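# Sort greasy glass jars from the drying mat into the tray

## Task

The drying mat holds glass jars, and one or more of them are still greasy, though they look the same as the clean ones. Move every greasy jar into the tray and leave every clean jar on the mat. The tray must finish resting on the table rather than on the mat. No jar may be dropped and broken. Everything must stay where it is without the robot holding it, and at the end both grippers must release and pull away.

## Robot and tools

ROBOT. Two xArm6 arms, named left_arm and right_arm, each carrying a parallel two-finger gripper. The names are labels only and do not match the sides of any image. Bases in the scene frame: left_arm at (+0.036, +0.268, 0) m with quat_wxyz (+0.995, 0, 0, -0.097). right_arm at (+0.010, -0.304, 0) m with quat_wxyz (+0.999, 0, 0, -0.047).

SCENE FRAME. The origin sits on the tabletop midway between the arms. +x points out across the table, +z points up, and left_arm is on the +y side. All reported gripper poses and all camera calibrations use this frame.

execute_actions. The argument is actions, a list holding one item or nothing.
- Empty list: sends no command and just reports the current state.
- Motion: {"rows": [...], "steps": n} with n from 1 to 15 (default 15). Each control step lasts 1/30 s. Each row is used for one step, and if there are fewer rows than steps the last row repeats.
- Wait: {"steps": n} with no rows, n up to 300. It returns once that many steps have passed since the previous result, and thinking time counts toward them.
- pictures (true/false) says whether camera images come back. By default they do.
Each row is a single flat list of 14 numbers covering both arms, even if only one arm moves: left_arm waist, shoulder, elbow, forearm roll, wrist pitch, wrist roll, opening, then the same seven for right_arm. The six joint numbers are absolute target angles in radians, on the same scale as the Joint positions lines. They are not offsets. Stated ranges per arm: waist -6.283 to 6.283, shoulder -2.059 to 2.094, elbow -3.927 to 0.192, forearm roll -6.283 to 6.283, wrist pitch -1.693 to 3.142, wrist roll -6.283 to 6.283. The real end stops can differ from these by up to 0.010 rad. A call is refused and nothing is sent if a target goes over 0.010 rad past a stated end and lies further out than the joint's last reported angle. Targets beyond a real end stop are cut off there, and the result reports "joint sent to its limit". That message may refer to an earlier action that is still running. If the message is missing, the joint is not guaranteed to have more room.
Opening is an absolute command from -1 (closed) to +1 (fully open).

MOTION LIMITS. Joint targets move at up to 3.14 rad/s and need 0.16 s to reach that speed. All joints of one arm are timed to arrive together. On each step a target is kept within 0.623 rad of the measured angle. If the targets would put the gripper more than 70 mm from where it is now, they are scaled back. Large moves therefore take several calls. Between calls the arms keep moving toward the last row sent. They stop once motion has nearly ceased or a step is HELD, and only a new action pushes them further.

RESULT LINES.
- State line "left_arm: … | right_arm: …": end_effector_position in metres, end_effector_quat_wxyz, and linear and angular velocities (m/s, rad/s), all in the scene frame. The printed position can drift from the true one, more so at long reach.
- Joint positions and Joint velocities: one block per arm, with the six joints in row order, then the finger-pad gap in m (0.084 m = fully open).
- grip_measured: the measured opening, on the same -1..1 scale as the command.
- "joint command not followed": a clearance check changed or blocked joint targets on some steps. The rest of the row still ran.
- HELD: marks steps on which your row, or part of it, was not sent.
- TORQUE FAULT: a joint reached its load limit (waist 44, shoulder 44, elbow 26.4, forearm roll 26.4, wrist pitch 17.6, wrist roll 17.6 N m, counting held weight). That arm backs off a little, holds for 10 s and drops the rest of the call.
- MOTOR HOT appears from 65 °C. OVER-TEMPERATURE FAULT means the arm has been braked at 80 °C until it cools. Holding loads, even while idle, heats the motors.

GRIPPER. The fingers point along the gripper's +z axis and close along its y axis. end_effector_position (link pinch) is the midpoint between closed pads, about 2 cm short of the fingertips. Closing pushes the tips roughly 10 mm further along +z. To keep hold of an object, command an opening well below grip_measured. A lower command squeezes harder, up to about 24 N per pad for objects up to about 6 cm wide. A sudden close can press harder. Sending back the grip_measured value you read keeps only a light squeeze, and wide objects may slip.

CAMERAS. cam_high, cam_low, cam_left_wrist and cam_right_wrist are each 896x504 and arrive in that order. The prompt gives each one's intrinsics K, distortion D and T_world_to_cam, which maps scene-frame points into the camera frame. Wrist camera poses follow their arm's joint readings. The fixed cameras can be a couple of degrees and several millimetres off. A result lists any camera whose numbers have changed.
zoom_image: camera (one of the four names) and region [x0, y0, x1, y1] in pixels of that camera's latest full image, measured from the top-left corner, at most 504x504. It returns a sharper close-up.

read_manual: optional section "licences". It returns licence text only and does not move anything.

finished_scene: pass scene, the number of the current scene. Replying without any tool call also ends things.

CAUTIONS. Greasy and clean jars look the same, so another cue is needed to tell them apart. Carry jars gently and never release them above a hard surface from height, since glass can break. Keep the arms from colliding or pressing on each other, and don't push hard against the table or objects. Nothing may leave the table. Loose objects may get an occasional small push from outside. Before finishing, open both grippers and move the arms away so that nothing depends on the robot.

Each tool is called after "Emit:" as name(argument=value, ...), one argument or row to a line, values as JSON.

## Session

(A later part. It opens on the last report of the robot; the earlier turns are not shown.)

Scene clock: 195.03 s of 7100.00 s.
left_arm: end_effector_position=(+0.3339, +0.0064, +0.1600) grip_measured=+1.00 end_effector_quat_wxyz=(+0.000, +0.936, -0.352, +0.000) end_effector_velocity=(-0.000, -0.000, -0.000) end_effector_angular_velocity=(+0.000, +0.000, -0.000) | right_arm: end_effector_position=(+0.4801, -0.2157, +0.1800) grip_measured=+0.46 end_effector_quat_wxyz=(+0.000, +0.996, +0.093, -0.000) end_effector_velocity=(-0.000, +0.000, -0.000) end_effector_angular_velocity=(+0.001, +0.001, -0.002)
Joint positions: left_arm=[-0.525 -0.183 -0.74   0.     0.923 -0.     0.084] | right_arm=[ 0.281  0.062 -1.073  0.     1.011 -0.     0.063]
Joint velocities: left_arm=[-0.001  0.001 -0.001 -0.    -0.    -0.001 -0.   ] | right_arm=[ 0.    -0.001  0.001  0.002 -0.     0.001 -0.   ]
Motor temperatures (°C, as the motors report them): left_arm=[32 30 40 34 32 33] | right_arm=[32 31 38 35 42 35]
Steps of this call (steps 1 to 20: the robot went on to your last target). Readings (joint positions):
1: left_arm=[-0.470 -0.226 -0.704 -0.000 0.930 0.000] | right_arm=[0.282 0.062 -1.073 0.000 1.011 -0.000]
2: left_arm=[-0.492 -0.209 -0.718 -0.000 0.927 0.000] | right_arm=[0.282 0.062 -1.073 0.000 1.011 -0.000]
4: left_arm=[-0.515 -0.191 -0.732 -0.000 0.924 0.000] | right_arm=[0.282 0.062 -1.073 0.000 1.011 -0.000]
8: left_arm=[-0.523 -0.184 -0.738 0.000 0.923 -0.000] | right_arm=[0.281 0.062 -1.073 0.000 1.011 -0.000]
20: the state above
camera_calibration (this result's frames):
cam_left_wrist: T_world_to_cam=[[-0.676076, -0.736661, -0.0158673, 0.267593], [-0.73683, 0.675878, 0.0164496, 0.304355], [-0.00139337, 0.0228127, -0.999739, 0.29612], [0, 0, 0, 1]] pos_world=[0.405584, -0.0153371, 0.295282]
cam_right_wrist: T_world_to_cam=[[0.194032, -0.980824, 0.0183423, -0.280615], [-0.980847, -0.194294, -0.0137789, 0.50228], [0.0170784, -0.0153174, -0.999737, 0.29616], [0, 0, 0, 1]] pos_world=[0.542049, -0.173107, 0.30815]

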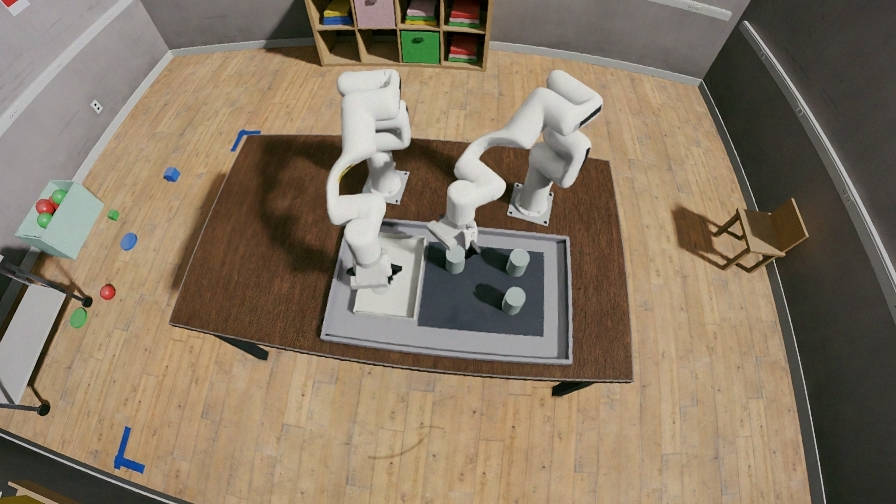

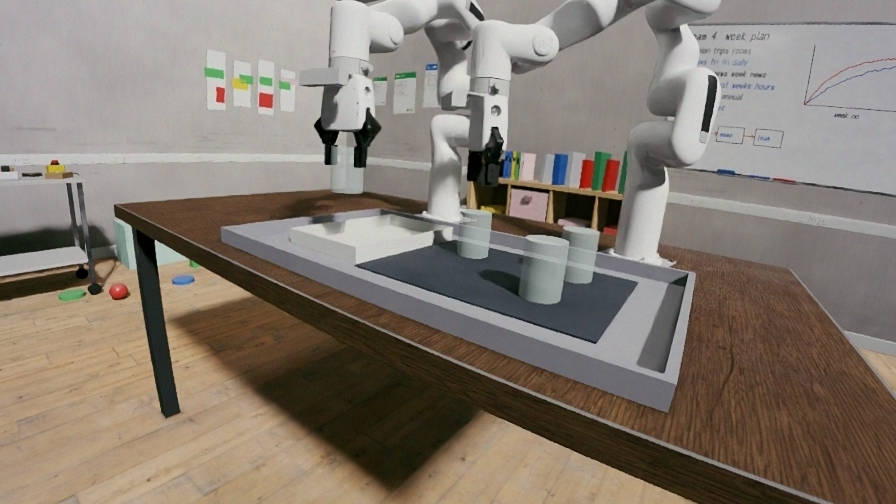

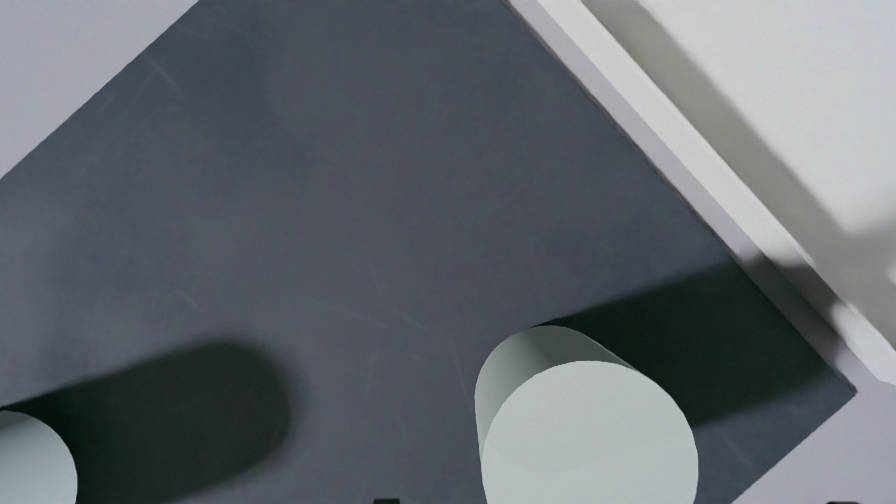

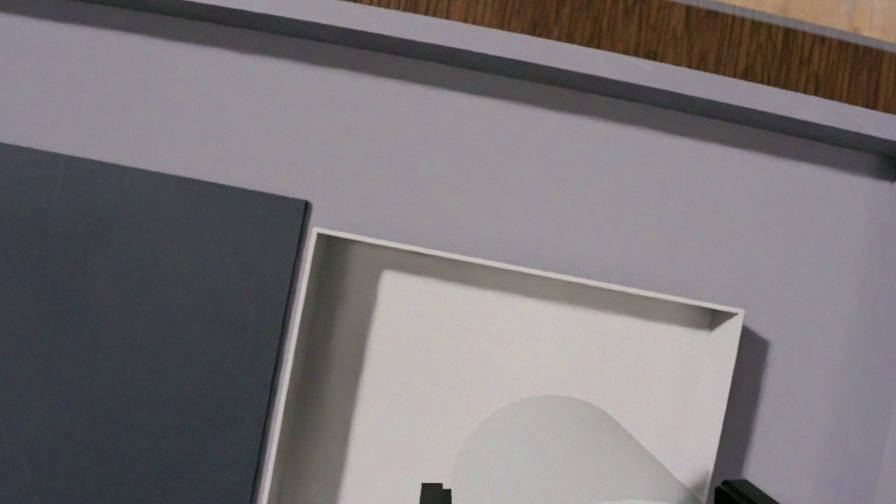

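Emit:
execute_actions(
  actions=[
    {"rows": [[-0.5428,-0.1824,-0.7402,0,0.9226,0,1,0.2811,0.0618,-1.0729,0,1.0111,0,0.3]], "steps": 8},
  ],
  pictures=false,
)

Emit:
execute_actions(
  actions=[
    {"rows": [[-0.5428,0.0007,-0.6425,0,0.6418,0,1,0.2811,0.0618,-1.0729,0,1.0111,0,0.3]], "steps": 15},
  ],
  pictures=false,
)

Emit:
execute_actions(
  actions=[
    {"rows": [[-0.5428,0.0007,-0.6425,0,0.6418,0,1,0.2811,0.0618,-1.0729,0,1.0111,0,0.3]], "steps": 10},
  ],
  pictures=false,
)

Emit:
execute_actions(
  actions=[
    {"rows": [[-0.5428,0.0007,-0.6425,0,0.6418,0,0.8,0.2811,0.0618,-1.0729,0,1.0111,0,0.3],[-0.5428,0.0007,-0.6425,0,0.6418,0,0.7,0.2811,0.0618,-1.0729,0,1.0111,0,0.3],[-0.5428,0.0007,-0.6425,0,0.6418,0,0.6,0.2811,0.0618,-1.0729,0,1.0111,0,0.3],[-0.5428,0.0007,-0.6425,0,0.6418,0,0.55,0.2811,0.0618,-1.0729,0,1.0111,0,0.3],[-0.5428,0.0007,-0.6425,0,0.6418,0,0.5,0.2811,0.0618,-1.0729,0,1.0111,0,0.3],[-0.5428,0.0007,-0.6425,0,0.6418,0,0.47,0.2811,0.0618,-1.0729,0,1.0111,0,0.3],[-0.5428,0.0007,-0.6425,0,0.6418,0,0.44,0.2811,0.0618,-1.0729,0,1.0111,0,0.3],[-0.5428,0.0007,-0.6425,0,0.6418,0,0.41,0.2811,0.0618,-1.0729,0,1.0111,0,0.3],[-0.5428,0.0007,-0.6425,0,0.6418,0,0.38,0.2811,0.0618,-1.0729,0,1.0111,0,0.3],[-0.5428,0.0007,-0.6425,0,0.6418,0,0.35,0.2811,0.0618,-1.0729,0,1.0111,0,0.3]], "steps": 15},
  ],
  pictures=false,
)

Emit:
execute_actions(
  actions=[
    {"rows": [[-0.5428,-0.0171,-0.6473,0,0.6644,0,0.35,0.2811,0.0618,-1.0729,0,1.0111,0,0.3]], "steps": 15},
  ],
  pictures=false,
)

Emit:
execute_actions(
  actions=[
    {"rows": [[-0.5428,-0.0171,-0.6473,0,0.6644,0,0.455,0.2811,0.0618,-1.0729,0,1.0111,0,0.3]], "steps": 15},
  ],
  pictures=false,
)

Emit:
execute_actions(
  actions=[
    {"rows": [[-0.5428,-0.0171,-0.6473,0,0.6644,0,0.463,0.2811,0.0618,-1.0729,0,1.0111,0,0.3]], "steps": 15},
  ],
  pictures=false,
)

Emit:
execute_actions(
  actions=[
    {"rows": [[-0.5428,-0.0171,-0.6473,0,0.6644,0,0.467,0.2811,0.0618,-1.0729,0,1.0111,0,0.3]], "steps": 15},
  ],
  pictures=false,
)

Emit:
execute_actions(
  actions=[
    {"rows": [[-0.5428,-0.0171,-0.6473,0,0.6644,0,0.469,0.2811,0.0618,-1.0729,0,1.0111,0,0.3]], "steps": 15},
  ],
  pictures=false,
)

Emit:
execute_actions(
  actions=[
    {"rows": [[-0.5428,-0.0171,-0.6473,0,0.6644,0,0.470,0.2811,0.0618,-1.0729,0,1.0111,0,0.3]], "steps": 15},
  ],
  pictures=false,
)

Emit:
execute_actions(
  actions=[
    {"rows": [[-0.5428,-0.0171,-0.6473,0,0.6644,0,0.471,0.2811,0.0618,-1.0729,0,1.0111,0,0.3]], "steps": 15},
  ],
  pictures=false,
)

Emit:
execute_actions(
  actions=[
    {"rows": [[-0.5428,-0.0171,-0.6473,0,0.6644,0,0.472,0.2811,0.0618,-1.0729,0,1.0111,0,0.3]], "steps": 15},
  ],
  pictures=false,
)

Emit:
execute_actions(
  actions=[
    {"rows": [[-0.5428,-0.0171,-0.6473,0,0.6644,0,0.473,0.2811,0.0618,-1.0729,0,1.0111,0,0.3]], "steps": 15},
  ],
  pictures=false,
)

Emit:
execute_actions(
  actions=[
    {"rows": [[-0.5428,-0.0171,-0.6473,0,0.6644,0,0.474,0.2811,0.0618,-1.0729,0,1.0111,0,0.3]], "steps": 15},
  ],
  pictures=false,
)

Emit:
execute_actions(
  actions=[
    {"rows": [[-0.5428,-0.0171,-0.6473,0,0.6644,0,0.475,0.2811,0.0618,-1.0729,0,1.0111,0,0.3]], "steps": 15},
  ],
  pictures=false,
)

Emit:
execute_actions(
  actions=[
    {"rows": [[-0.5428,-0.0171,-0.6473,0,0.6644,0,0.476,0.2811,0.0618,-1.0729,0,1.0111,0,0.3]], "steps": 15},
  ],
  pictures=false,
)

Scene clock: 218.83 s of 7100.00 s.
left_arm: end_effector_position=(+0.3294, +0.0014, +0.1600) grip_measured=+1.00 end_effector_quat_wxyz=(+0.000, +0.933, -0.360, -0.000) end_effector_velocity=(-0.003, -0.004, +0.000) end_effector_angular_velocity=(-0.000, -0.000, -0.012) | right_arm: end_effector_position=(+0.4801, -0.2157, +0.1800) grip_measured=+0.46 end_effector_quat_wxyz=(+0.000, +0.996, +0.093, +0.000) end_effector_velocity=(+0.000, -0.000, +0.000) end_effector_angular_velocity=(-0.001, -0.001, +0.001)
Joint positions: left_arm=[-0.542 -0.182 -0.74  -0.     0.923  0.     0.084] | right_arm=[ 0.281  0.062 -1.073 -0.     1.011 -0.     0.063]
Joint velocities: left_arm=[-0.013 -0.    -0.     0.    -0.    -0.    -0.   ] | right_arm=[-0.001  0.    -0.    -0.001 -0.    -0.001 -0.   ]
Motor temperatures (°C, as the motors report them): left_arm=[32 30 40 34 32 33] | right_arm=[32 31 38 35 42 35]
Steps of this call (steps 1 to 15: the robot went on to your last target; steps 16 to 90: nothing new was sent; then 20.53 s passed at rest; steps 91 to 98: all 8 steps of this action). Readings (joint positions):
91: left_arm=[-0.525 -0.182 -0.740 0.000 0.923 -0.000] | right_arm=[0.281 0.062 -1.073 0.000 1.011 0.000]
92: left_arm=[-0.527 -0.182 -0.740 0.000 0.923 -0.000] | right_arm=[0.281 0.062 -1.073 0.000 1.011 -0.000]
94: left_arm=[-0.535 -0.182 -0.740 -0.000 0.923 0.000] | right_arm=[0.281 0.062 -1.073 -0.000 1.011 -0.000]
98: the state above

Scene clock: 219.33 s of 7100.00 s.
left_arm: end_effector_position=(+0.3300, +0.0004, +0.0735) grip_measured=+1.00 end_effector_quat_wxyz=(+0.001, +0.933, -0.360, +0.001) end_effector_velocity=(+0.006, -0.005, +0.003) end_effector_angular_velocity=(-0.020, -0.022, -0.002) | right_arm: end_effector_position=(+0.4801, -0.2157, +0.1800) grip_measured=+0.46 end_effector_quat_wxyz=(+0.000, +0.996, +0.093, +0.000) end_effector_velocity=(-0.000, -0.000, -0.001) end_effector_angular_velocity=(-0.001, +0.002, +0.000)
Joint positions: left_arm=[-0.543 -0.001 -0.645 -0.     0.643  0.     0.084] | right_arm=[ 0.281  0.062 -1.073  0.     1.011 -0.     0.063]
Joint velocities: left_arm=[-0.    -0.001 -0.003  0.    -0.025  0.001 -0.   ] | right_arm=[-0.     0.     0.001 -0.001 -0.    -0.     0.   ]
Motor temperatures (°C, as the motors report them): left_arm=[32 30 40 34 32 33] | right_arm=[32 31 38 35 42 35]
Steps of this call (steps 1 to 15: all 15 steps of this action). Readings (joint positions):
1: left_arm=[-0.542 -0.182 -0.740 -0.000 0.922 0.000] | right_arm=[0.281 0.062 -1.073 -0.000 1.011 -0.000]
2: left_arm=[-0.542 -0.180 -0.739 -0.000 0.917 -0.000] | right_arm=[0.281 0.062 -1.073 0.000 1.011 0.000]
4: left_arm=[-0.542 -0.151 -0.726 -0.000 0.862 -0.000] | right_arm=[0.281 0.062 -1.073 0.000 1.011 -0.000]
8: left_arm=[-0.543 -0.034 -0.658 0.000 0.703 -0.000] | right_arm=[0.281 0.062 -1.073 0.000 1.011 0.000]
15: the state above

Scene clock: 219.67 s of 7100.00 s.
left_arm: end_effector_position=(+0.3293, +0.0011, +0.0722) grip_measured=+1.00 end_effector_quat_wxyz=(+0.000, +0.933, -0.360, +0.000) end_effector_velocity=(-0.000, +0.001, -0.001) end_effector_angular_velocity=(+0.002, +0.002, -0.000) | right_arm: end_effector_position=(+0.4801, -0.2157, +0.1800) grip_measured=+0.46 end_effector_quat_wxyz=(+0.000, +0.996, +0.093, +0.000) end_effector_velocity=(-0.000, -0.000, -0.001) end_effector_angular_velocity=(-0.000, +0.002, -0.001)
Joint positions: left_arm=[-0.543  0.    -0.643 -0.     0.642 -0.     0.084] | right_arm=[ 0.281  0.062 -1.073  0.     1.011 -0.     0.063]
Joint velocities: left_arm=[ 0.001  0.002  0.001  0.    -0.     0.001 -0.   ] | right_arm=[-0.     0.001  0.001 -0.     0.     0.    -0.   ]
Motor temperatures (°C, as the motors report them): left_arm=[32 30 40 34 32 33] | right_arm=[32 31 38 35 42 35]
Steps of this call (steps 1 to 10: all 10 steps of this action). Readings (joint positions):
1: left_arm=[-0.543 -0.001 -0.645 -0.000 0.643 0.000] | right_arm=[0.281 0.062 -1.073 0.000 1.011 -0.000]
2: left_arm=[-0.543 -0.001 -0.644 -0.000 0.642 0.000] | right_arm=[0.281 0.062 -1.073 0.000 1.011 0.000]
4: left_arm=[-0.543 -0.001 -0.643 -0.000 0.642 0.000] | right_arm=[0.281 0.062 -1.073 -0.000 1.011 -0.000]
8: left_arm=[-0.543 0.000 -0.643 -0.000 0.642 -0.000] | right_arm=[0.281 0.062 -1.073 -0.000 1.011 0.000]
10: the state above

Scene clock: 220.17 s of 7100.00 s.
left_arm: end_effector_position=(+0.3292, +0.0011, +0.0721) grip_measured=+0.46 end_effector_quat_wxyz=(+0.000, +0.933, -0.360, +0.000) end_effector_velocity=(+0.000, -0.000, +0.000) end_effector_angular_velocity=(-0.000, -0.000, -0.000) | right_arm: end_effector_position=(+0.4801, -0.2157, +0.1800) grip_measured=+0.46 end_effector_quat_wxyz=(+0.000, +0.996, +0.093, +0.000) end_effector_velocity=(-0.000, +0.000, -0.000) end_effector_angular_velocity=(-0.001, +0.001, +0.001)
Joint positions: left_arm=[-0.543  0.001 -0.643 -0.     0.642  0.     0.063] | right_arm=[ 0.281  0.062 -1.073 -0.     1.011 -0.     0.063]
Joint velocities: left_arm=[ 0. -0.  0.  0. -0.  0.  0.] | right_arm=[ 0.001 -0.     0.001 -0.001  0.     0.    -0.   ]
Motor temperatures (°C, as the motors report them): left_arm=[32 30 40 34 32 33] | right_arm=[32 31 38 35 42 35]
Steps of this call (steps 1 to 15: all 15 steps of this action). Readings (joint positions):
1: left_arm=[-0.543 0.000 -0.643 -0.000 0.642 -0.000] | right_arm=[0.281 0.062 -1.073 0.000 1.011 -0.000]
2: left_arm=[-0.543 0.000 -0.643 -0.000 0.642 -0.000] | right_arm=[0.281 0.062 -1.073 -0.000 1.011 -0.000]
4: left_arm=[-0.543 0.001 -0.643 -0.000 0.642 0.000] | right_arm=[0.281 0.062 -1.073 -0.000 1.011 0.000]
8: left_arm=[-0.543 0.001 -0.643 -0.000 0.642 -0.000] | right_arm=[0.281 0.062 -1.073 -0.000 1.011 0.000]
15: the state above

Scene clock: 220.67 s of 7100.00 s.
left_arm: end_effector_position=(+0.3291, +0.0012, +0.0789) grip_measured=+0.46 end_effector_quat_wxyz=(-0.000, +0.933, -0.360, -0.000) end_effector_velocity=(+0.001, -0.001, +0.001) end_effector_angular_velocity=(-0.002, -0.003, -0.001) | right_arm: end_effector_position=(+0.4801, -0.2157, +0.1800) grip_measured=+0.46 end_effector_quat_wxyz=(+0.000, +0.996, +0.093, +0.000) end_effector_velocity=(-0.000, +0.000, -0.000) end_effector_angular_velocity=(+0.000, +0.000, +0.000)
Joint positions: left_arm=[-0.543 -0.017 -0.647  0.     0.664 -0.     0.063] | right_arm=[ 0.281  0.062 -1.073 -0.     1.011 -0.     0.063]
Joint velocities: left_arm=[-0.001 -0.002 -0.002  0.     0.    -0.    -0.   ] | right_arm=[ 0. -0.  0.  0.  0. -0.  0.]
Motor temperatures (°C, as the motors report them): left_arm=[32 30 40 34 32 33] | right_arm=[32 31 38 35 42 35]
Steps of this call (steps 1 to 15: all 15 steps of this action). Readings (joint positions):
1: left_arm=[-0.543 0.001 -0.643 -0.000 0.642 0.000] | right_arm=[0.281 0.062 -1.073 0.000 1.011 -0.000]
2: left_arm=[-0.543 -0.001 -0.643 0.000 0.645 -0.000] | right_arm=[0.281 0.062 -1.073 0.000 1.011 0.000]
4: left_arm=[-0.543 -0.009 -0.644 0.000 0.655 -0.000] | right_arm=[0.281 0.062 -1.073 0.000 1.011 0.000]
8: left_arm=[-0.543 -0.016 -0.647 0.000 0.663 -0.000] | right_arm=[0.281 0.062 -1.073 -0.000 1.011 0.000]
15: the state above

Scene clock: 221.17 s of 7100.00 s.
left_arm: end_effector_position=(+0.3292, +0.0012, +0.0790) grip_measured=+0.46 end_effector_quat_wxyz=(+0.000, +0.933, -0.360, -0.000) end_effector_velocity=(-0.000, +0.000, -0.000) end_effector_angular_velocity=(+0.000, +0.000, -0.002) | right_arm: end_effector_position=(+0.4801, -0.2157, +0.1800) grip_measured=+0.46 end_effector_quat_wxyz=(+0.000, +0.996, +0.093, +0.000) end_effector_velocity=(+0.000, -0.000, -0.000) end_effector_angular_velocity=(-0.000, -0.000, -0.001)
Joint positions: left_arm=[-0.543 -0.017 -0.647  0.     0.664 -0.     0.063] | right_arm=[ 0.281  0.062 -1.073 -0.     1.011 -0.     0.063]
Joint velocities: left_arm=[ 0.     0.001 -0.     0.    -0.     0.002  0.   ] | right_arm=[ 0.     0.    -0.    -0.    -0.001  0.001 -0.   ]
Motor temperatures (°C, as the motors report them): left_arm=[32 30 40 34 32 33] | right_arm=[32 31 38 35 42 35]
Steps of this call (steps 1 to 15: all 15 steps of this action). Readings (joint positions):
1: left_arm=[-0.543 -0.017 -0.647 0.000 0.664 -0.000] | right_arm=[0.281 0.062 -1.073 0.000 1.011 -0.000]
2: left_arm=[-0.543 -0.017 -0.647 0.000 0.664 -0.000] | right_arm=[0.281 0.062 -1.073 -0.000 1.011 0.000]
4: left_arm=[-0.543 -0.017 -0.647 0.000 0.664 -0.000] | right_arm=[0.281 0.062 -1.073 -0.000 1.011 -0.000]
8: left_arm=[-0.543 -0.017 -0.647 0.000 0.664 0.000] | right_arm=[0.281 0.062 -1.073 0.000 1.011 -0.000]
15: the state above

Scene clock: 221.67 s of 7100.00 s.
left_arm: end_effector_position=(+0.3292, +0.0012, +0.0790) grip_measured=+0.47 end_effector_quat_wxyz=(+0.000, +0.933, -0.360, -0.000) end_effector_velocity=(-0.001, -0.001, +0.000) end_effector_angular_velocity=(-0.000, -0.000, -0.003) | right_arm: end_effector_position=(+0.4801, -0.2157, +0.1800) grip_measured=+0.46 end_effector_quat_wxyz=(+0.000, +0.996, +0.093, +0.000) end_effector_velocity=(+0.000, -0.000, -0.000) end_effector_angular_velocity=(-0.000, +0.001, -0.001)
Joint positions: left_arm=[-0.543 -0.017 -0.647  0.     0.664 -0.     0.064] | right_arm=[ 0.281  0.062 -1.073 -0.     1.011 -0.     0.063]
Joint velocities: left_arm=[-0.002 -0.    -0.    -0.    -0.     0.001 -0.   ] | right_arm=[-0.     0.001 -0.    -0.    -0.     0.001  0.   ]
Motor temperatures (°C, as the motors report them): left_arm=[32 30 40 34 32 33] | right_arm=[32 31 38 35 42 35]
Steps of this call (steps 1 to 15: all 15 steps of this action). Readings (joint positions):
1: left_arm=[-0.543 -0.017 -0.647 0.000 0.664 0.000] | right_arm=[0.281 0.062 -1.073 -0.000 1.011 -0.000]
2: left_arm=[-0.543 -0.017 -0.647 0.000 0.664 0.000] | right_arm=[0.281 0.062 -1.073 0.000 1.011 0.000]
4: left_arm=[-0.543 -0.017 -0.647 -0.000 0.664 0.000] | right_arm=[0.281 0.062 -1.073 -0.000 1.011 0.000]
8: left_arm=[-0.543 -0.017 -0.647 -0.000 0.664 0.000] | right_arm=[0.281 0.062 -1.073 -0.000 1.011 -0.000]
15: the state above

Scene clock: 222.17 s of 7100.00 s.
left_arm: end_effector_position=(+0.3292, +0.0012, +0.0790) grip_measured=+0.47 end_effector_quat_wxyz=(+0.000, +0.933, -0.360, -0.000) end_effector_velocity=(+0.000, +0.000, +0.000) end_effector_angular_velocity=(+0.000, -0.000, +0.001) | right_arm: end_effector_position=(+0.4801, -0.2157, +0.1800) grip_measured=+0.46 end_effector_quat_wxyz=(+0.000, +0.996, +0.093, +0.000) end_effector_velocity=(+0.000, -0.001, +0.000) end_effector_angular_velocity=(+0.000, -0.000, -0.002)
Joint positions: left_arm=[-0.543 -0.017 -0.647 -0.     0.664 -0.     0.064] | right_arm=[ 0.281  0.062 -1.073 -0.     1.011  0.     0.063]
Joint velocities: left_arm=[ 0.001 -0.     0.     0.     0.    -0.001 -0.   ] | right_arm=[-0.001 -0.001 -0.     0.     0.     0.    -0.   ]
Motor temperatures (°C, as the motors report them): left_arm=[32 30 40 34 32 33] | right_arm=[32 31 38 35 42 35]
Steps of this call (steps 1 to 15: all 15 steps of this action). Readings (joint positions):
1: left_arm=[-0.543 -0.017 -0.647 0.000 0.664 -0.000] | right_arm=[0.281 0.062 -1.073 -0.000 1.011 -0.000]
2: left_arm=[-0.543 -0.017 -0.647 -0.000 0.664 -0.000] | right_arm=[0.281 0.062 -1.073 0.000 1.011 -0.000]
4: left_arm=[-0.543 -0.017 -0.647 -0.000 0.664 0.000] | right_arm=[0.281 0.062 -1.073 -0.000 1.011 0.000]
8: left_arm=[-0.543 -0.017 -0.647 -0.000 0.664 0.000] | right_arm=[0.281 0.062 -1.073 -0.000 1.011 -0.000]
15: the state above

Scene clock: 222.67 s of 7100.00 s.
left_arm: end_effector_position=(+0.3293, +0.0011, +0.0791) grip_measured=+0.47 end_effector_quat_wxyz=(+0.000, +0.933, -0.360, +0.000) end_effector_velocity=(-0.000, -0.000, -0.000) end_effector_angular_velocity=(+0.001, +0.000, -0.001) | right_arm: end_effector_position=(+0.4801, -0.2157, +0.1800) grip_measured=+0.46 end_effector_quat_wxyz=(+0.000, +0.996, +0.093, +0.000) end_effector_velocity=(+0.000, -0.000, +0.001) end_effector_angular_velocity=(+0.000, -0.001, -0.000)
Joint positions: left_arm=[-0.543 -0.017 -0.647 -0.     0.664  0.     0.064] | right_arm=[ 0.281  0.062 -1.073  0.     1.011 -0.     0.063]
Joint velocities: left_arm=[-0.001  0.001  0.     0.     0.     0.     0.   ] | right_arm=[-0.    -0.001 -0.     0.     0.     0.    -0.   ]
Motor temperatures (°C, as the motors report them): left_arm=[32 30 40 34 32 33] | right_arm=[32 31 38 35 42 35]
Steps of this call (steps 1 to 15: all 15 steps of this action). Readings (joint positions):
1: left_arm=[-0.543 -0.017 -0.647 -0.000 0.664 0.000] | right_arm=[0.281 0.062 -1.073 0.000 1.011 -0.000]
2: left_arm=[-0.543 -0.017 -0.647 -0.000 0.664 -0.000] | right_arm=[0.281 0.062 -1.073 -0.000 1.011 -0.000]
4: left_arm=[-0.543 -0.017 -0.647 0.000 0.664 0.000] | right_arm=[0.281 0.062 -1.073 -0.000 1.011 0.000]
8: left_arm=[-0.543 -0.017 -0.647 -0.000 0.664 0.000] | right_arm=[0.281 0.062 -1.073 0.000 1.011 -0.000]
15: the state above

Scene clock: 223.17 s of 7100.00 s.
left_arm: end_effector_position=(+0.3293, +0.0011, +0.0791) grip_measured=+0.47 end_effector_quat_wxyz=(+0.000, +0.933, -0.360, +0.000) end_effector_velocity=(+0.001, +0.000, +0.001) end_effector_angular_velocity=(-0.001, -0.001, +0.002) | right_arm: end_effector_position=(+0.4801, -0.2157, +0.1800) grip_measured=+0.46 end_effector_quat_wxyz=(+0.000, +0.996, +0.093, +0.000) end_effector_velocity=(+0.000, +0.000, -0.001) end_effector_angular_velocity=(-0.000, +0.001, -0.001)
Joint positions: left_arm=[-0.543 -0.017 -0.647  0.     0.664 -0.     0.064] | right_arm=[ 0.281  0.062 -1.073 -0.     1.011  0.     0.063]
Joint velocities: left_arm=[ 0.002 -0.001  0.     0.     0.    -0.001  0.   ] | right_arm=[ 0.001  0.002 -0.001  0.    -0.     0.002  0.   ]
Motor temperatures (°C, as the motors report them): left_arm=[32 30 40 34 32 33] | right_arm=[32 31 38 35 42 35]
Steps of this call (steps 1 to 15: all 15 steps of this action). Readings (joint positions):
1: left_arm=[-0.543 -0.017 -0.647 -0.000 0.664 0.000] | right_arm=[0.281 0.062 -1.073 0.000 1.011 -0.000]
2: left_arm=[-0.543 -0.017 -0.647 -0.000 0.664 0.000] | right_arm=[0.281 0.062 -1.073 -0.000 1.011 0.000]
4: left_arm=[-0.543 -0.017 -0.647 0.000 0.664 -0.000] | right_arm=[0.281 0.062 -1.073 -0.000 1.011 0.000]
8: left_arm=[-0.543 -0.017 -0.647 0.000 0.664 -0.000] | right_arm=[0.281 0.062 -1.073 -0.000 1.011 0.000]
15: the state above

Scene clock: 223.67 s of 7100.00 s.
left_arm: end_effector_position=(+0.3292, +0.0011, +0.0791) grip_measured=+0.47 end_effector_quat_wxyz=(+0.000, +0.933, -0.360, +0.000) end_effector_velocity=(+0.001, +0.001, +0.000) end_effector_angular_velocity=(-0.000, -0.000, +0.002) | right_arm: end_effector_position=(+0.4801, -0.2157, +0.1800) grip_measured=+0.46 end_effector_quat_wxyz=(+0.000, +0.996, +0.093, +0.000) end_effector_velocity=(-0.000, +0.000, +0.000) end_effector_angular_velocity=(+0.002, +0.000, -0.001)
Joint positions: left_arm=[-0.543 -0.017 -0.647  0.     0.664 -0.     0.064] | right_arm=[ 0.281  0.062 -1.073  0.     1.011 -0.     0.063]
Joint velocities: left_arm=[ 0.002 -0.     0.    -0.     0.     0.001  0.   ] | right_arm=[-0.    -0.    -0.     0.002  0.    -0.    -0.   ]
Motor temperatures (°C, as the motors report them): left_arm=[32 30 40 34 32 33] | right_arm=[32 31 38 35 42 35]
Steps of this call (steps 1 to 15: all 15 steps of this action). Readings (joint positions):
1: left_arm=[-0.543 -0.017 -0.647 0.000 0.664 -0.000] | right_arm=[0.281 0.062 -1.073 0.000 1.011 -0.000]
2: left_arm=[-0.543 -0.017 -0.647 0.000 0.664 -0.000] | right_arm=[0.281 0.062 -1.073 0.000 1.011 -0.000]
4: left_arm=[-0.543 -0.017 -0.647 0.000 0.664 -0.000] | right_arm=[0.281 0.062 -1.073 0.000 1.011 0.000]
8: left_arm=[-0.543 -0.017 -0.647 0.000 0.664 -0.000] | right_arm=[0.281 0.062 -1.073 -0.000 1.011 -0.000]
15: the state above

Scene clock: 224.17 s of 7100.00 s.
left_arm: end_effector_position=(+0.3292, +0.0011, +0.0790) grip_measured=+0.47 end_effector_quat_wxyz=(+0.000, +0.933, -0.360, +0.000) end_effector_velocity=(-0.000, -0.001, +0.000) end_effector_angular_velocity=(-0.000, -0.001, -0.002) | right_arm: end_effector_position=(+0.4801, -0.2157, +0.1800) grip_measured=+0.46 end_effector_quat_wxyz=(+0.000, +0.996, +0.093, +0.000) end_effector_velocity=(-0.000, +0.000, -0.001) end_effector_angular_velocity=(+0.000, +0.001, +0.000)
Joint positions: left_arm=[-0.543 -0.017 -0.647  0.     0.664  0.     0.064] | right_arm=[ 0.281  0.062 -1.073  0.     1.011  0.     0.063]
Joint velocities: left_arm=[-0.002 -0.001  0.     0.     0.    -0.     0.   ] | right_arm=[ 0.     0.001  0.001  0.001 -0.     0.    -0.   ]
Motor temperatures (°C, as the motors report them): left_arm=[32 30 40 34 32 33] | right_arm=[32 31 38 35 42 35]
Steps of this call (steps 1 to 15: all 15 steps of this action). Readings (joint positions):
1: left_arm=[-0.543 -0.017 -0.647 0.000 0.664 -0.000] | right_arm=[0.281 0.062 -1.073 0.000 1.011 0.000]
2: left_arm=[-0.543 -0.017 -0.647 0.000 0.664 -0.000] | right_arm=[0.281 0.062 -1.073 0.000 1.011 -0.000]
4: left_arm=[-0.543 -0.017 -0.647 0.000 0.664 -0.000] | right_arm=[0.281 0.062 -1.073 0.000 1.011 -0.000]
8: left_arm=[-0.543 -0.017 -0.647 0.000 0.664 0.000] | right_arm=[0.281 0.062 -1.073 -0.000 1.011 -0.000]
15: the state above

Scene clock: 224.67 s of 7100.00 s.
left_arm: end_effector_position=(+0.3292, +0.0011, +0.0790) grip_measured=+0.47 end_effector_quat_wxyz=(+0.000, +0.933, -0.360, +0.000) end_effector_velocity=(+0.000, +0.000, -0.000) end_effector_angular_velocity=(+0.001, +0.000, +0.000) | right_arm: end_effector_position=(+0.4801, -0.2157, +0.1800) grip_measured=+0.46 end_effector_quat_wxyz=(+0.000, +0.996, +0.093, +0.000) end_effector_velocity=(+0.000, +0.000, +0.000) end_effector_angular_velocity=(+0.000, -0.001, +0.001)
Joint positions: left_arm=[-0.543 -0.017 -0.647  0.     0.664  0.     0.064] | right_arm=[ 0.281  0.062 -1.073  0.     1.011 -0.     0.063]
Joint velocities: left_arm=[ 0.001  0.001 -0.     0.     0.     0.001  0.   ] | right_arm=[ 0.     0.    -0.001  0.    -0.    -0.001 -0.   ]
Motor temperatures (°C, as the motors report them): left_arm=[32 30 40 34 32 33] | right_arm=[32 31 38 35 42 35]
Steps of this call (steps 1 to 15: all 15 steps of this action). Readings (joint positions):
1: left_arm=[-0.543 -0.017 -0.647 0.000 0.664 0.000] | right_arm=[0.281 0.062 -1.073 -0.000 1.011 -0.000]
2: left_arm=[-0.543 -0.017 -0.647 0.000 0.664 0.000] | right_arm=[0.281 0.062 -1.073 -0.000 1.011 -0.000]
4: left_arm=[-0.543 -0.017 -0.647 0.000 0.664 0.000] | right_arm=[0.281 0.062 -1.073 0.000 1.011 -0.000]
8: left_arm=[-0.543 -0.017 -0.647 0.000 0.664 0.000] | right_arm=[0.281 0.062 -1.073 0.000 1.011 0.000]
15: the state above

Scene clock: 225.17 s of 7100.00 s.
left_arm: end_effector_position=(+0.3292, +0.0011, +0.0790) grip_measured=+0.47 end_effector_quat_wxyz=(+0.000, +0.933, -0.360, +0.000) end_effector_velocity=(+0.000, +0.000, -0.000) end_effector_angular_velocity=(+0.000, -0.000, +0.002) | right_arm: end_effector_position=(+0.4801, -0.2157, +0.1800) grip_measured=+0.46 end_effector_quat_wxyz=(+0.000, +0.996, +0.093, +0.000) end_effector_velocity=(-0.000, -0.000, -0.001) end_effector_angular_velocity=(-0.000, +0.001, -0.001)
Joint positions: left_arm=[-0.543 -0.017 -0.647  0.     0.664  0.     0.064] | right_arm=[ 0.281  0.062 -1.073 -0.     1.011  0.     0.063]
Joint velocities: left_arm=[ 0.001  0.    -0.     0.    -0.    -0.001 -0.   ] | right_arm=[-0.     0.002 -0.     0.    -0.     0.001  0.   ]
Motor temperatures (°C, as the motors report them): left_arm=[32 30 40 34 32 33] | right_arm=[32 31 38 35 42 35]
Steps of this call (steps 1 to 15: all 15 steps of this action). Readings (joint positions):
1: left_arm=[-0.543 -0.017 -0.647 0.000 0.664 -0.000] | right_arm=[0.281 0.062 -1.073 0.000 1.011 -0.000]
2: left_arm=[-0.543 -0.017 -0.647 0.000 0.664 -0.000] | right_arm=[0.281 0.062 -1.073 0.000 1.011 -0.000]
4: left_arm=[-0.543 -0.017 -0.647 0.000 0.664 -0.000] | right_arm=[0.281 0.062 -1.073 -0.000 1.011 0.000]
8: left_arm=[-0.543 -0.017 -0.647 0.000 0.664 0.000] | right_arm=[0.281 0.062 -1.073 0.000 1.011 0.000]
15: the state above

Scene clock: 225.67 s of 7100.00 s.
left_arm: end_effector_position=(+0.3292, +0.0012, +0.0790) grip_measured=+0.47 end_effector_quat_wxyz=(-0.000, +0.933, -0.360, -0.000) end_effector_velocity=(-0.000, -0.000, -0.000) end_effector_angular_velocity=(+0.000, -0.000, -0.001) | right_arm: end_effector_position=(+0.4801, -0.2157, +0.1800) grip_measured=+0.46 end_effector_quat_wxyz=(+0.000, +0.996, +0.093, +0.000) end_effector_velocity=(-0.000, +0.000, -0.001) end_effector_angular_velocity=(+0.000, +0.002, -0.000)
Joint positions: left_arm=[-0.543 -0.017 -0.647 -0.     0.664  0.     0.064] | right_arm=[ 0.281  0.062 -1.073  0.     1.011  0.     0.063]
Joint velocities: left_arm=[-0.001  0.     0.     0.    -0.    -0.     0.   ] | right_arm=[ 0.001  0.001  0.001  0.001 -0.001  0.001 -0.   ]
Motor temperatures (°C, as the motors report them): left_arm=[32 30 40 34 32 33] | right_arm=[32 31 38 35 42 35]
Steps of this call (steps 1 to 15: all 15 steps of this action). Readings (joint positions):
1: left_arm=[-0.543 -0.017 -0.647 0.000 0.664 -0.000] | right_arm=[0.281 0.062 -1.073 -0.000 1.011 0.000]
2: left_arm=[-0.543 -0.017 -0.647 -0.000 0.664 -0.000] | right_arm=[0.281 0.062 -1.073 0.000 1.011 -0.000]
4: left_arm=[-0.543 -0.017 -0.647 -0.000 0.664 0.000] | right_arm=[0.281 0.062 -1.073 -0.000 1.011 0.000]
8: left_arm=[-0.543 -0.017 -0.647 -0.000 0.664 0.000] | right_arm=[0.281 0.062 -1.073 -0.000 1.011 0.000]
15: the state above

Scene clock: 226.17 s of 7100.00 s.
left_arm: end_effector_position=(+0.3292, +0.0012, +0.0790) grip_measured=+0.47 end_effector_quat_wxyz=(-0.000, +0.933, -0.360, -0.000) end_effector_velocity=(+0.000, +0.000, +0.000) end_effector_angular_velocity=(-0.000, -0.000, +0.002) | right_arm: end_effector_position=(+0.4801, -0.2157, +0.1800) grip_measured=+0.46 end_effector_quat_wxyz=(+0.000, +0.996, +0.093, +0.000) end_effector_velocity=(-0.000, -0.000, -0.001) end_effector_angular_velocity=(-0.000, +0.002, -0.001)
Joint positions: left_arm=[-0.543 -0.017 -0.647 -0.     0.664 -0.     0.064] | right_arm=[ 0.281  0.062 -1.073 -0.     1.011 -0.     0.063]
Joint velocities: left_arm=[ 0.    -0.    -0.    -0.    -0.    -0.002 -0.   ] | right_arm=[-0.     0.001  0.     0.    -0.     0.    -0.   ]
Motor temperatures (°C, as the motors report them): left_arm=[32 30 40 34 32 33] | right_arm=[32 31 38 35 42 35]
Steps of this call (steps 1 to 15: all 15 steps of this action). Readings (joint positions):
1: left_arm=[-0.543 -0.017 -0.647 -0.000 0.664 0.000] | right_arm=[0.281 0.062 -1.073 0.000 1.011 -0.000]
2: left_arm=[-0.543 -0.017 -0.647 0.000 0.664 0.000] | right_arm=[0.281 0.062 -1.073 -0.000 1.011 -0.000]
4: left_arm=[-0.543 -0.017 -0.647 0.000 0.664 0.000] | right_arm=[0.281 0.062 -1.073 0.000 1.011 0.000]
8: left_arm=[-0.543 -0.017 -0.647 -0.000 0.664 -0.000] | right_arm=[0.281 0.062 -1.073 0.000 1.011 -0.000]
15: the state above

Emit:
execute_actions(
  actions=[
    {"rows": [[-0.5428,-0.0171,-0.6473,0,0.6644,0,0.6,0.2811,0.1825,-0.9740,0,0.7915,0,0.3]], "steps": 10},
  ],
  pictures=false,
)

Emit:
execute_actions(
  actions=[
    {"rows": [[-0.5428,0.0007,-0.6425,0,0.6418,0,0.6,0.2811,0.1825,-0.9740,0,0.7915,0,0.3]], "steps": 12},
  ],
  pictures=false,
)

Emit:
execute_actions(
  actions=[
    {"rows": [[-0.5428,0.0007,-0.6425,0,0.6418,0,0.55,0.2811,0.19,-0.971,0,0.781,0,0.3],[-0.5428,0.0007,-0.6425,0,0.6418,0,0.5,0.2811,0.198,-0.968,0,0.770,0,0.3],[-0.5428,0.0007,-0.6425,0,0.6418,0,0.47,0.2811,0.206,-0.965,0,0.759,0,0.3],[-0.5428,0.0007,-0.6425,0,0.6418,0,0.44,0.2811,0.214,-0.962,0,0.748,0,0.3],[-0.5428,0.0007,-0.6425,0,0.6418,0,0.40,0.2811,0.222,-0.959,0,0.737,0,0.3],[-0.5428,0.0007,-0.6425,0,0.6418,0,0.35,0.2811,0.2295,-0.9565,0,0.7270,0,0.3],[-0.5428,0.0007,-0.6425,0,0.6418,0,0.3,0.2811,0.2295,-0.9565,0,0.7270,0,0.3]], "steps": 15},
  ],
  pictures=false,
)

Emit:
execute_actions(
  actions=[
    {"rows": [[-0.5428,-0.0171,-0.6473,0,0.6644,0,0.3,0.2811,0.2295,-0.9565,0,0.7270,0,0.3]], "steps": 10},
  ],
)

Scene clock: 262.60 s of 7100.00 s.
left_arm: end_effector_position=(+0.3292, +0.0012, +0.0790) grip_measured=+0.59 end_effector_quat_wxyz=(+0.000, +0.933, -0.360, -0.000) end_effector_velocity=(-0.000, -0.000, -0.000) end_effector_angular_velocity=(+0.001, +0.000, -0.002) | right_arm: end_effector_position=(+0.4755, -0.2166, +0.0976) grip_measured=+0.46 end_effector_quat_wxyz=(+0.001, +0.996, +0.093, -0.008) end_effector_velocity=(+0.043, +0.008, -0.004) end_effector_angular_velocity=(+0.029, -0.155, -0.002)
Joint positions: left_arm=[-0.543 -0.017 -0.647 -0.     0.664  0.     0.069] | right_arm=[ 0.281  0.183 -0.971  0.     0.804 -0.     0.063]
Joint velocities: left_arm=[-0.001  0.001 -0.     0.    -0.    -0.     0.   ] | right_arm=[-0.     0.04  -0.003  0.    -0.195  0.001  0.   ]
Motor temperatures (°C, as the motors report them): left_arm=[32 30 40 34 32 33] | right_arm=[32 31 38 35 42 35]
Steps of this call (steps 1 to 15: the robot went on to your last target; steps 16 to 90: nothing new was sent; then 33.10 s passed at rest; steps 91 to 100: all 10 steps of this action). Readings (joint positions):
91: left_arm=[-0.543 -0.017 -0.647 -0.000 0.664 0.000] | right_arm=[0.281 0.062 -1.073 -0.000 1.011 0.000]
92: left_arm=[-0.543 -0.017 -0.647 -0.000 0.664 0.000] | right_arm=[0.281 0.064 -1.071 -0.000 1.006 -0.000]
94: left_arm=[-0.543 -0.017 -0.647 -0.000 0.664 0.000] | right_arm=[0.281 0.087 -1.055 -0.000 0.952 0.000]
98: left_arm=[-0.543 -0.017 -0.647 -0.000 0.664 0.000] | right_arm=[0.281 0.171 -0.981 0.000 0.825 -0.000]
100: the state above

Scene clock: 263.00 s of 7100.00 s.
left_arm: end_effector_position=(+0.3293, +0.0011, +0.0722) grip_measured=+0.59 end_effector_quat_wxyz=(+0.000, +0.933, -0.360, +0.000) end_effector_velocity=(+0.001, -0.001, +0.000) end_effector_angular_velocity=(-0.002, -0.002, -0.001) | right_arm: end_effector_position=(+0.4803, -0.2157, +0.1003) grip_measured=+0.46 end_effector_quat_wxyz=(-0.000, +0.996, +0.093, +0.000) end_effector_velocity=(-0.001, -0.000, -0.002) end_effector_angular_velocity=(+0.000, +0.004, -0.000)
Joint positions: left_arm=[-0.543  0.    -0.643 -0.     0.642  0.     0.069] | right_arm=[ 0.281  0.182 -0.974 -0.     0.792 -0.     0.063]
Joint velocities: left_arm=[-0.     0.    -0.    -0.    -0.003  0.    -0.   ] | right_arm=[-0.     0.002  0.003  0.002 -0.001 -0.001  0.   ]
Motor temperatures (°C, as the motors report them): left_arm=[32 30 40 34 32 33] | right_arm=[32 31 38 35 42 35]
Steps of this call (steps 1 to 12: all 12 steps of this action). Readings (joint positions):
1: left_arm=[-0.543 -0.017 -0.647 -0.000 0.664 -0.000] | right_arm=[0.281 0.183 -0.972 0.000 0.799 -0.000]
2: left_arm=[-0.543 -0.015 -0.647 -0.000 0.661 -0.000] | right_arm=[0.281 0.182 -0.974 0.000 0.796 -0.000]
4: left_arm=[-0.543 -0.007 -0.645 -0.000 0.651 0.000] | right_arm=[0.281 0.181 -0.977 -0.000 0.792 0.000]
8: left_arm=[-0.543 0.000 -0.642 0.000 0.643 -0.000] | right_arm=[0.281 0.181 -0.975 -0.000 0.792 0.000]
12: the state above

Scene clock: 263.50 s of 7100.00 s.
left_arm: end_effector_position=(+0.3293, +0.0011, +0.0721) grip_measured=+0.46 end_effector_quat_wxyz=(+0.000, +0.933, -0.360, +0.000) end_effector_velocity=(+0.000, +0.000, -0.000) end_effector_angular_velocity=(+0.000, -0.000, -0.000) | right_arm: end_effector_position=(+0.4804, -0.2157, +0.0765) grip_measured=+0.46 end_effector_quat_wxyz=(-0.000, +0.996, +0.093, +0.000) end_effector_velocity=(+0.005, +0.001, +0.003) end_effector_angular_velocity=(+0.003, -0.017, -0.000)
Joint positions: left_arm=[-0.543  0.001 -0.643 -0.     0.642  0.     0.063] | right_arm=[ 0.281  0.229 -0.957 -0.     0.728  0.     0.063]
Joint velocities: left_arm=[ 0.    -0.     0.     0.    -0.     0.001  0.   ] | right_arm=[ 0.    -0.002 -0.005 -0.    -0.011  0.001 -0.   ]
Motor temperatures (°C, as the motors report them): left_arm=[32 30 40 34 32 33] | right_arm=[32 31 38 35 42 35]
Steps of this call (steps 1 to 15: all 15 steps of this action). Readings (joint positions):
1: left_arm=[-0.543 0.000 -0.643 -0.000 0.642 0.000] | right_arm=[0.281 0.182 -0.974 -0.000 0.791 -0.000]
2: left_arm=[-0.543 0.001 -0.643 -0.000 0.642 0.000] | right_arm=[0.281 0.183 -0.974 -0.000 0.790 -0.000]
4: left_arm=[-0.543 0.001 -0.643 -0.000 0.642 0.000] | right_arm=[0.281 0.189 -0.972 -0.000 0.780 0.000]
8: left_arm=[-0.543 0.001 -0.643 -0.000 0.642 0.000] | right_arm=[0.281 0.217 -0.961 0.000 0.745 0.000]
15: the state above

Scene clock: 263.83 s of 7100.00 s.
left_arm: end_effector_position=(+0.3292, +0.0012, +0.0788) grip_measured=+0.46 end_effector_quat_wxyz=(-0.000, +0.933, -0.360, -0.000) end_effector_velocity=(-0.002, +0.003, -0.002) end_effector_angular_velocity=(+0.008, +0.009, +0.002) | right_arm: end_effector_position=(+0.4802, -0.2157, +0.0761) grip_measured=+0.46 end_effector_quat_wxyz=(-0.000, +0.996, +0.093, +0.000) end_effector_velocity=(+0.001, -0.001, +0.000) end_effector_angular_velocity=(+0.000, -0.001, -0.003)
Joint positions: left_arm=[-0.543 -0.017 -0.647  0.     0.664 -0.     0.063] | right_arm=[ 0.281  0.229 -0.957 -0.     0.727  0.     0.063]
Joint velocities: left_arm=[ 0.002 -0.002  0.004 -0.     0.009  0.    -0.   ] | right_arm=[-0.002 -0.    -0.001  0.     0.     0.001 -0.   ]
Motor temperatures (°C, as the motors report them): left_arm=[32 30 40 34 32 33] | right_arm=[32 31 38 35 42 35]
Steps of this call (steps 1 to 10: all 10 steps of this action). Readings (joint positions):
1: left_arm=[-0.543 0.001 -0.643 -0.000 0.642 0.000] | right_arm=[0.281 0.229 -0.957 -0.000 0.727 0.000]
2: left_arm=[-0.543 -0.001 -0.643 0.000 0.645 -0.000] | right_arm=[0.281 0.229 -0.957 -0.000 0.727 0.000]
4: left_arm=[-0.543 -0.009 -0.644 0.000 0.655 -0.000] | right_arm=[0.281 0.229 -0.957 -0.000 0.727 0.000]
8: left_arm=[-0.543 -0.016 -0.647 0.000 0.663 -0.000] | right_arm=[0.281 0.229 -0.957 -0.000 0.727 -0.000]
10: the state above
camera_calibration (this result's frames):
cam_left_wrist: T_world_to_cam=[[-0.688991, -0.724596, -0.0158652, 0.263532], [-0.724769, 0.688791, 0.0166236, 0.301765], [-0.00111756, 0.0229521, -0.999736, 0.214964], [0, 0, 0, 1]] pos_world=[0.400521, -0.0218325, 0.214072]
cam_right_wrist: T_world_to_cam=[[0.194015, -0.980827, 0.0183445, -0.278709], [-0.980847, -0.19428, -0.0139528, 0.500916], [0.0172493, -0.0152861, -0.999734, 0.19218], [0, 0, 0, 1]] pos_world=[0.54208, -0.173109, 0.20423]

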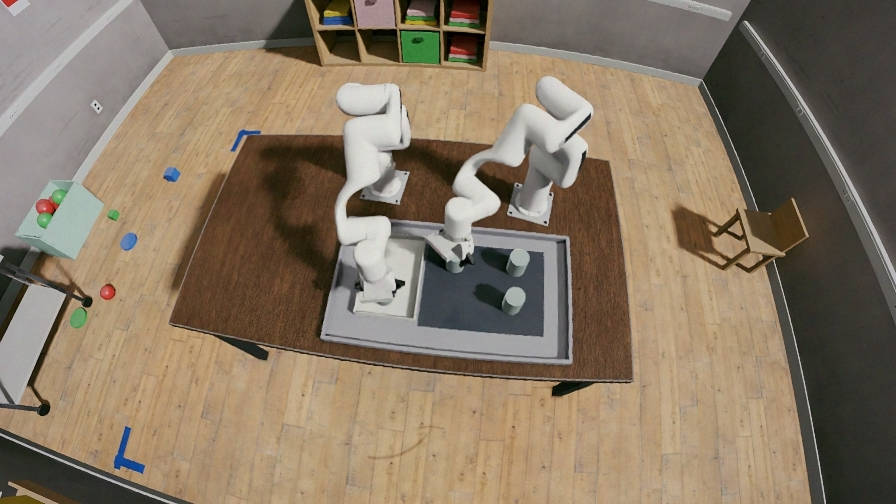

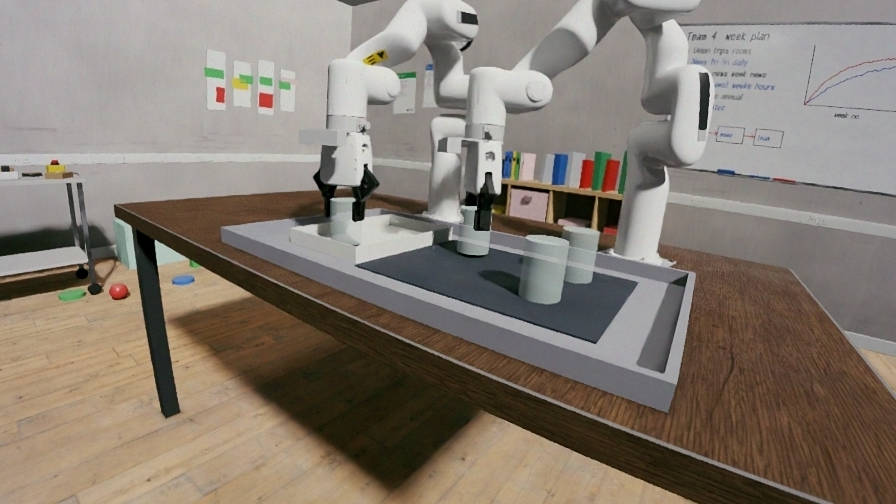

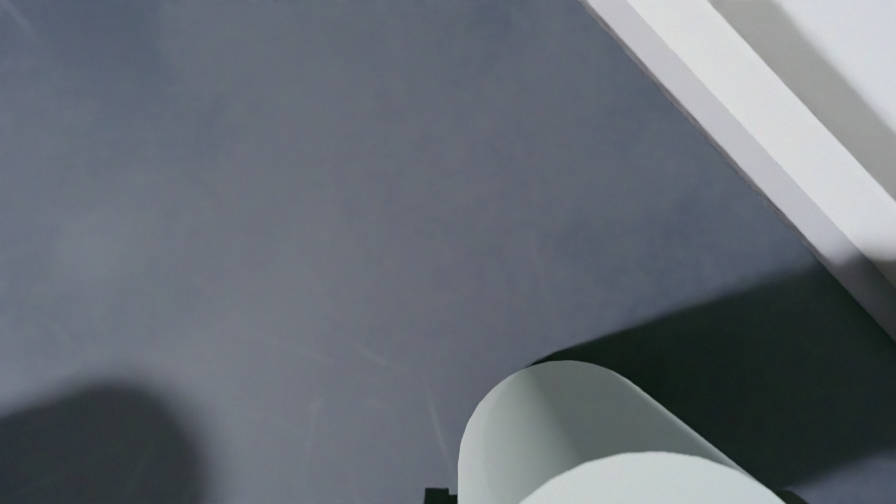

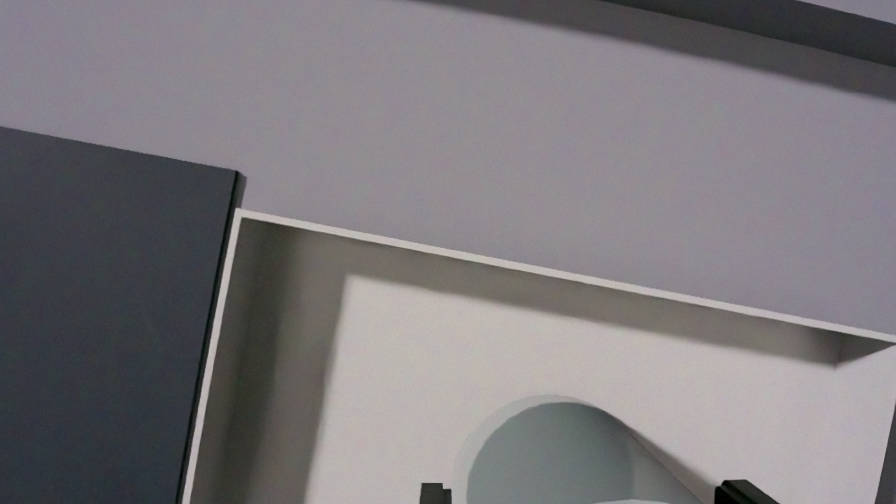

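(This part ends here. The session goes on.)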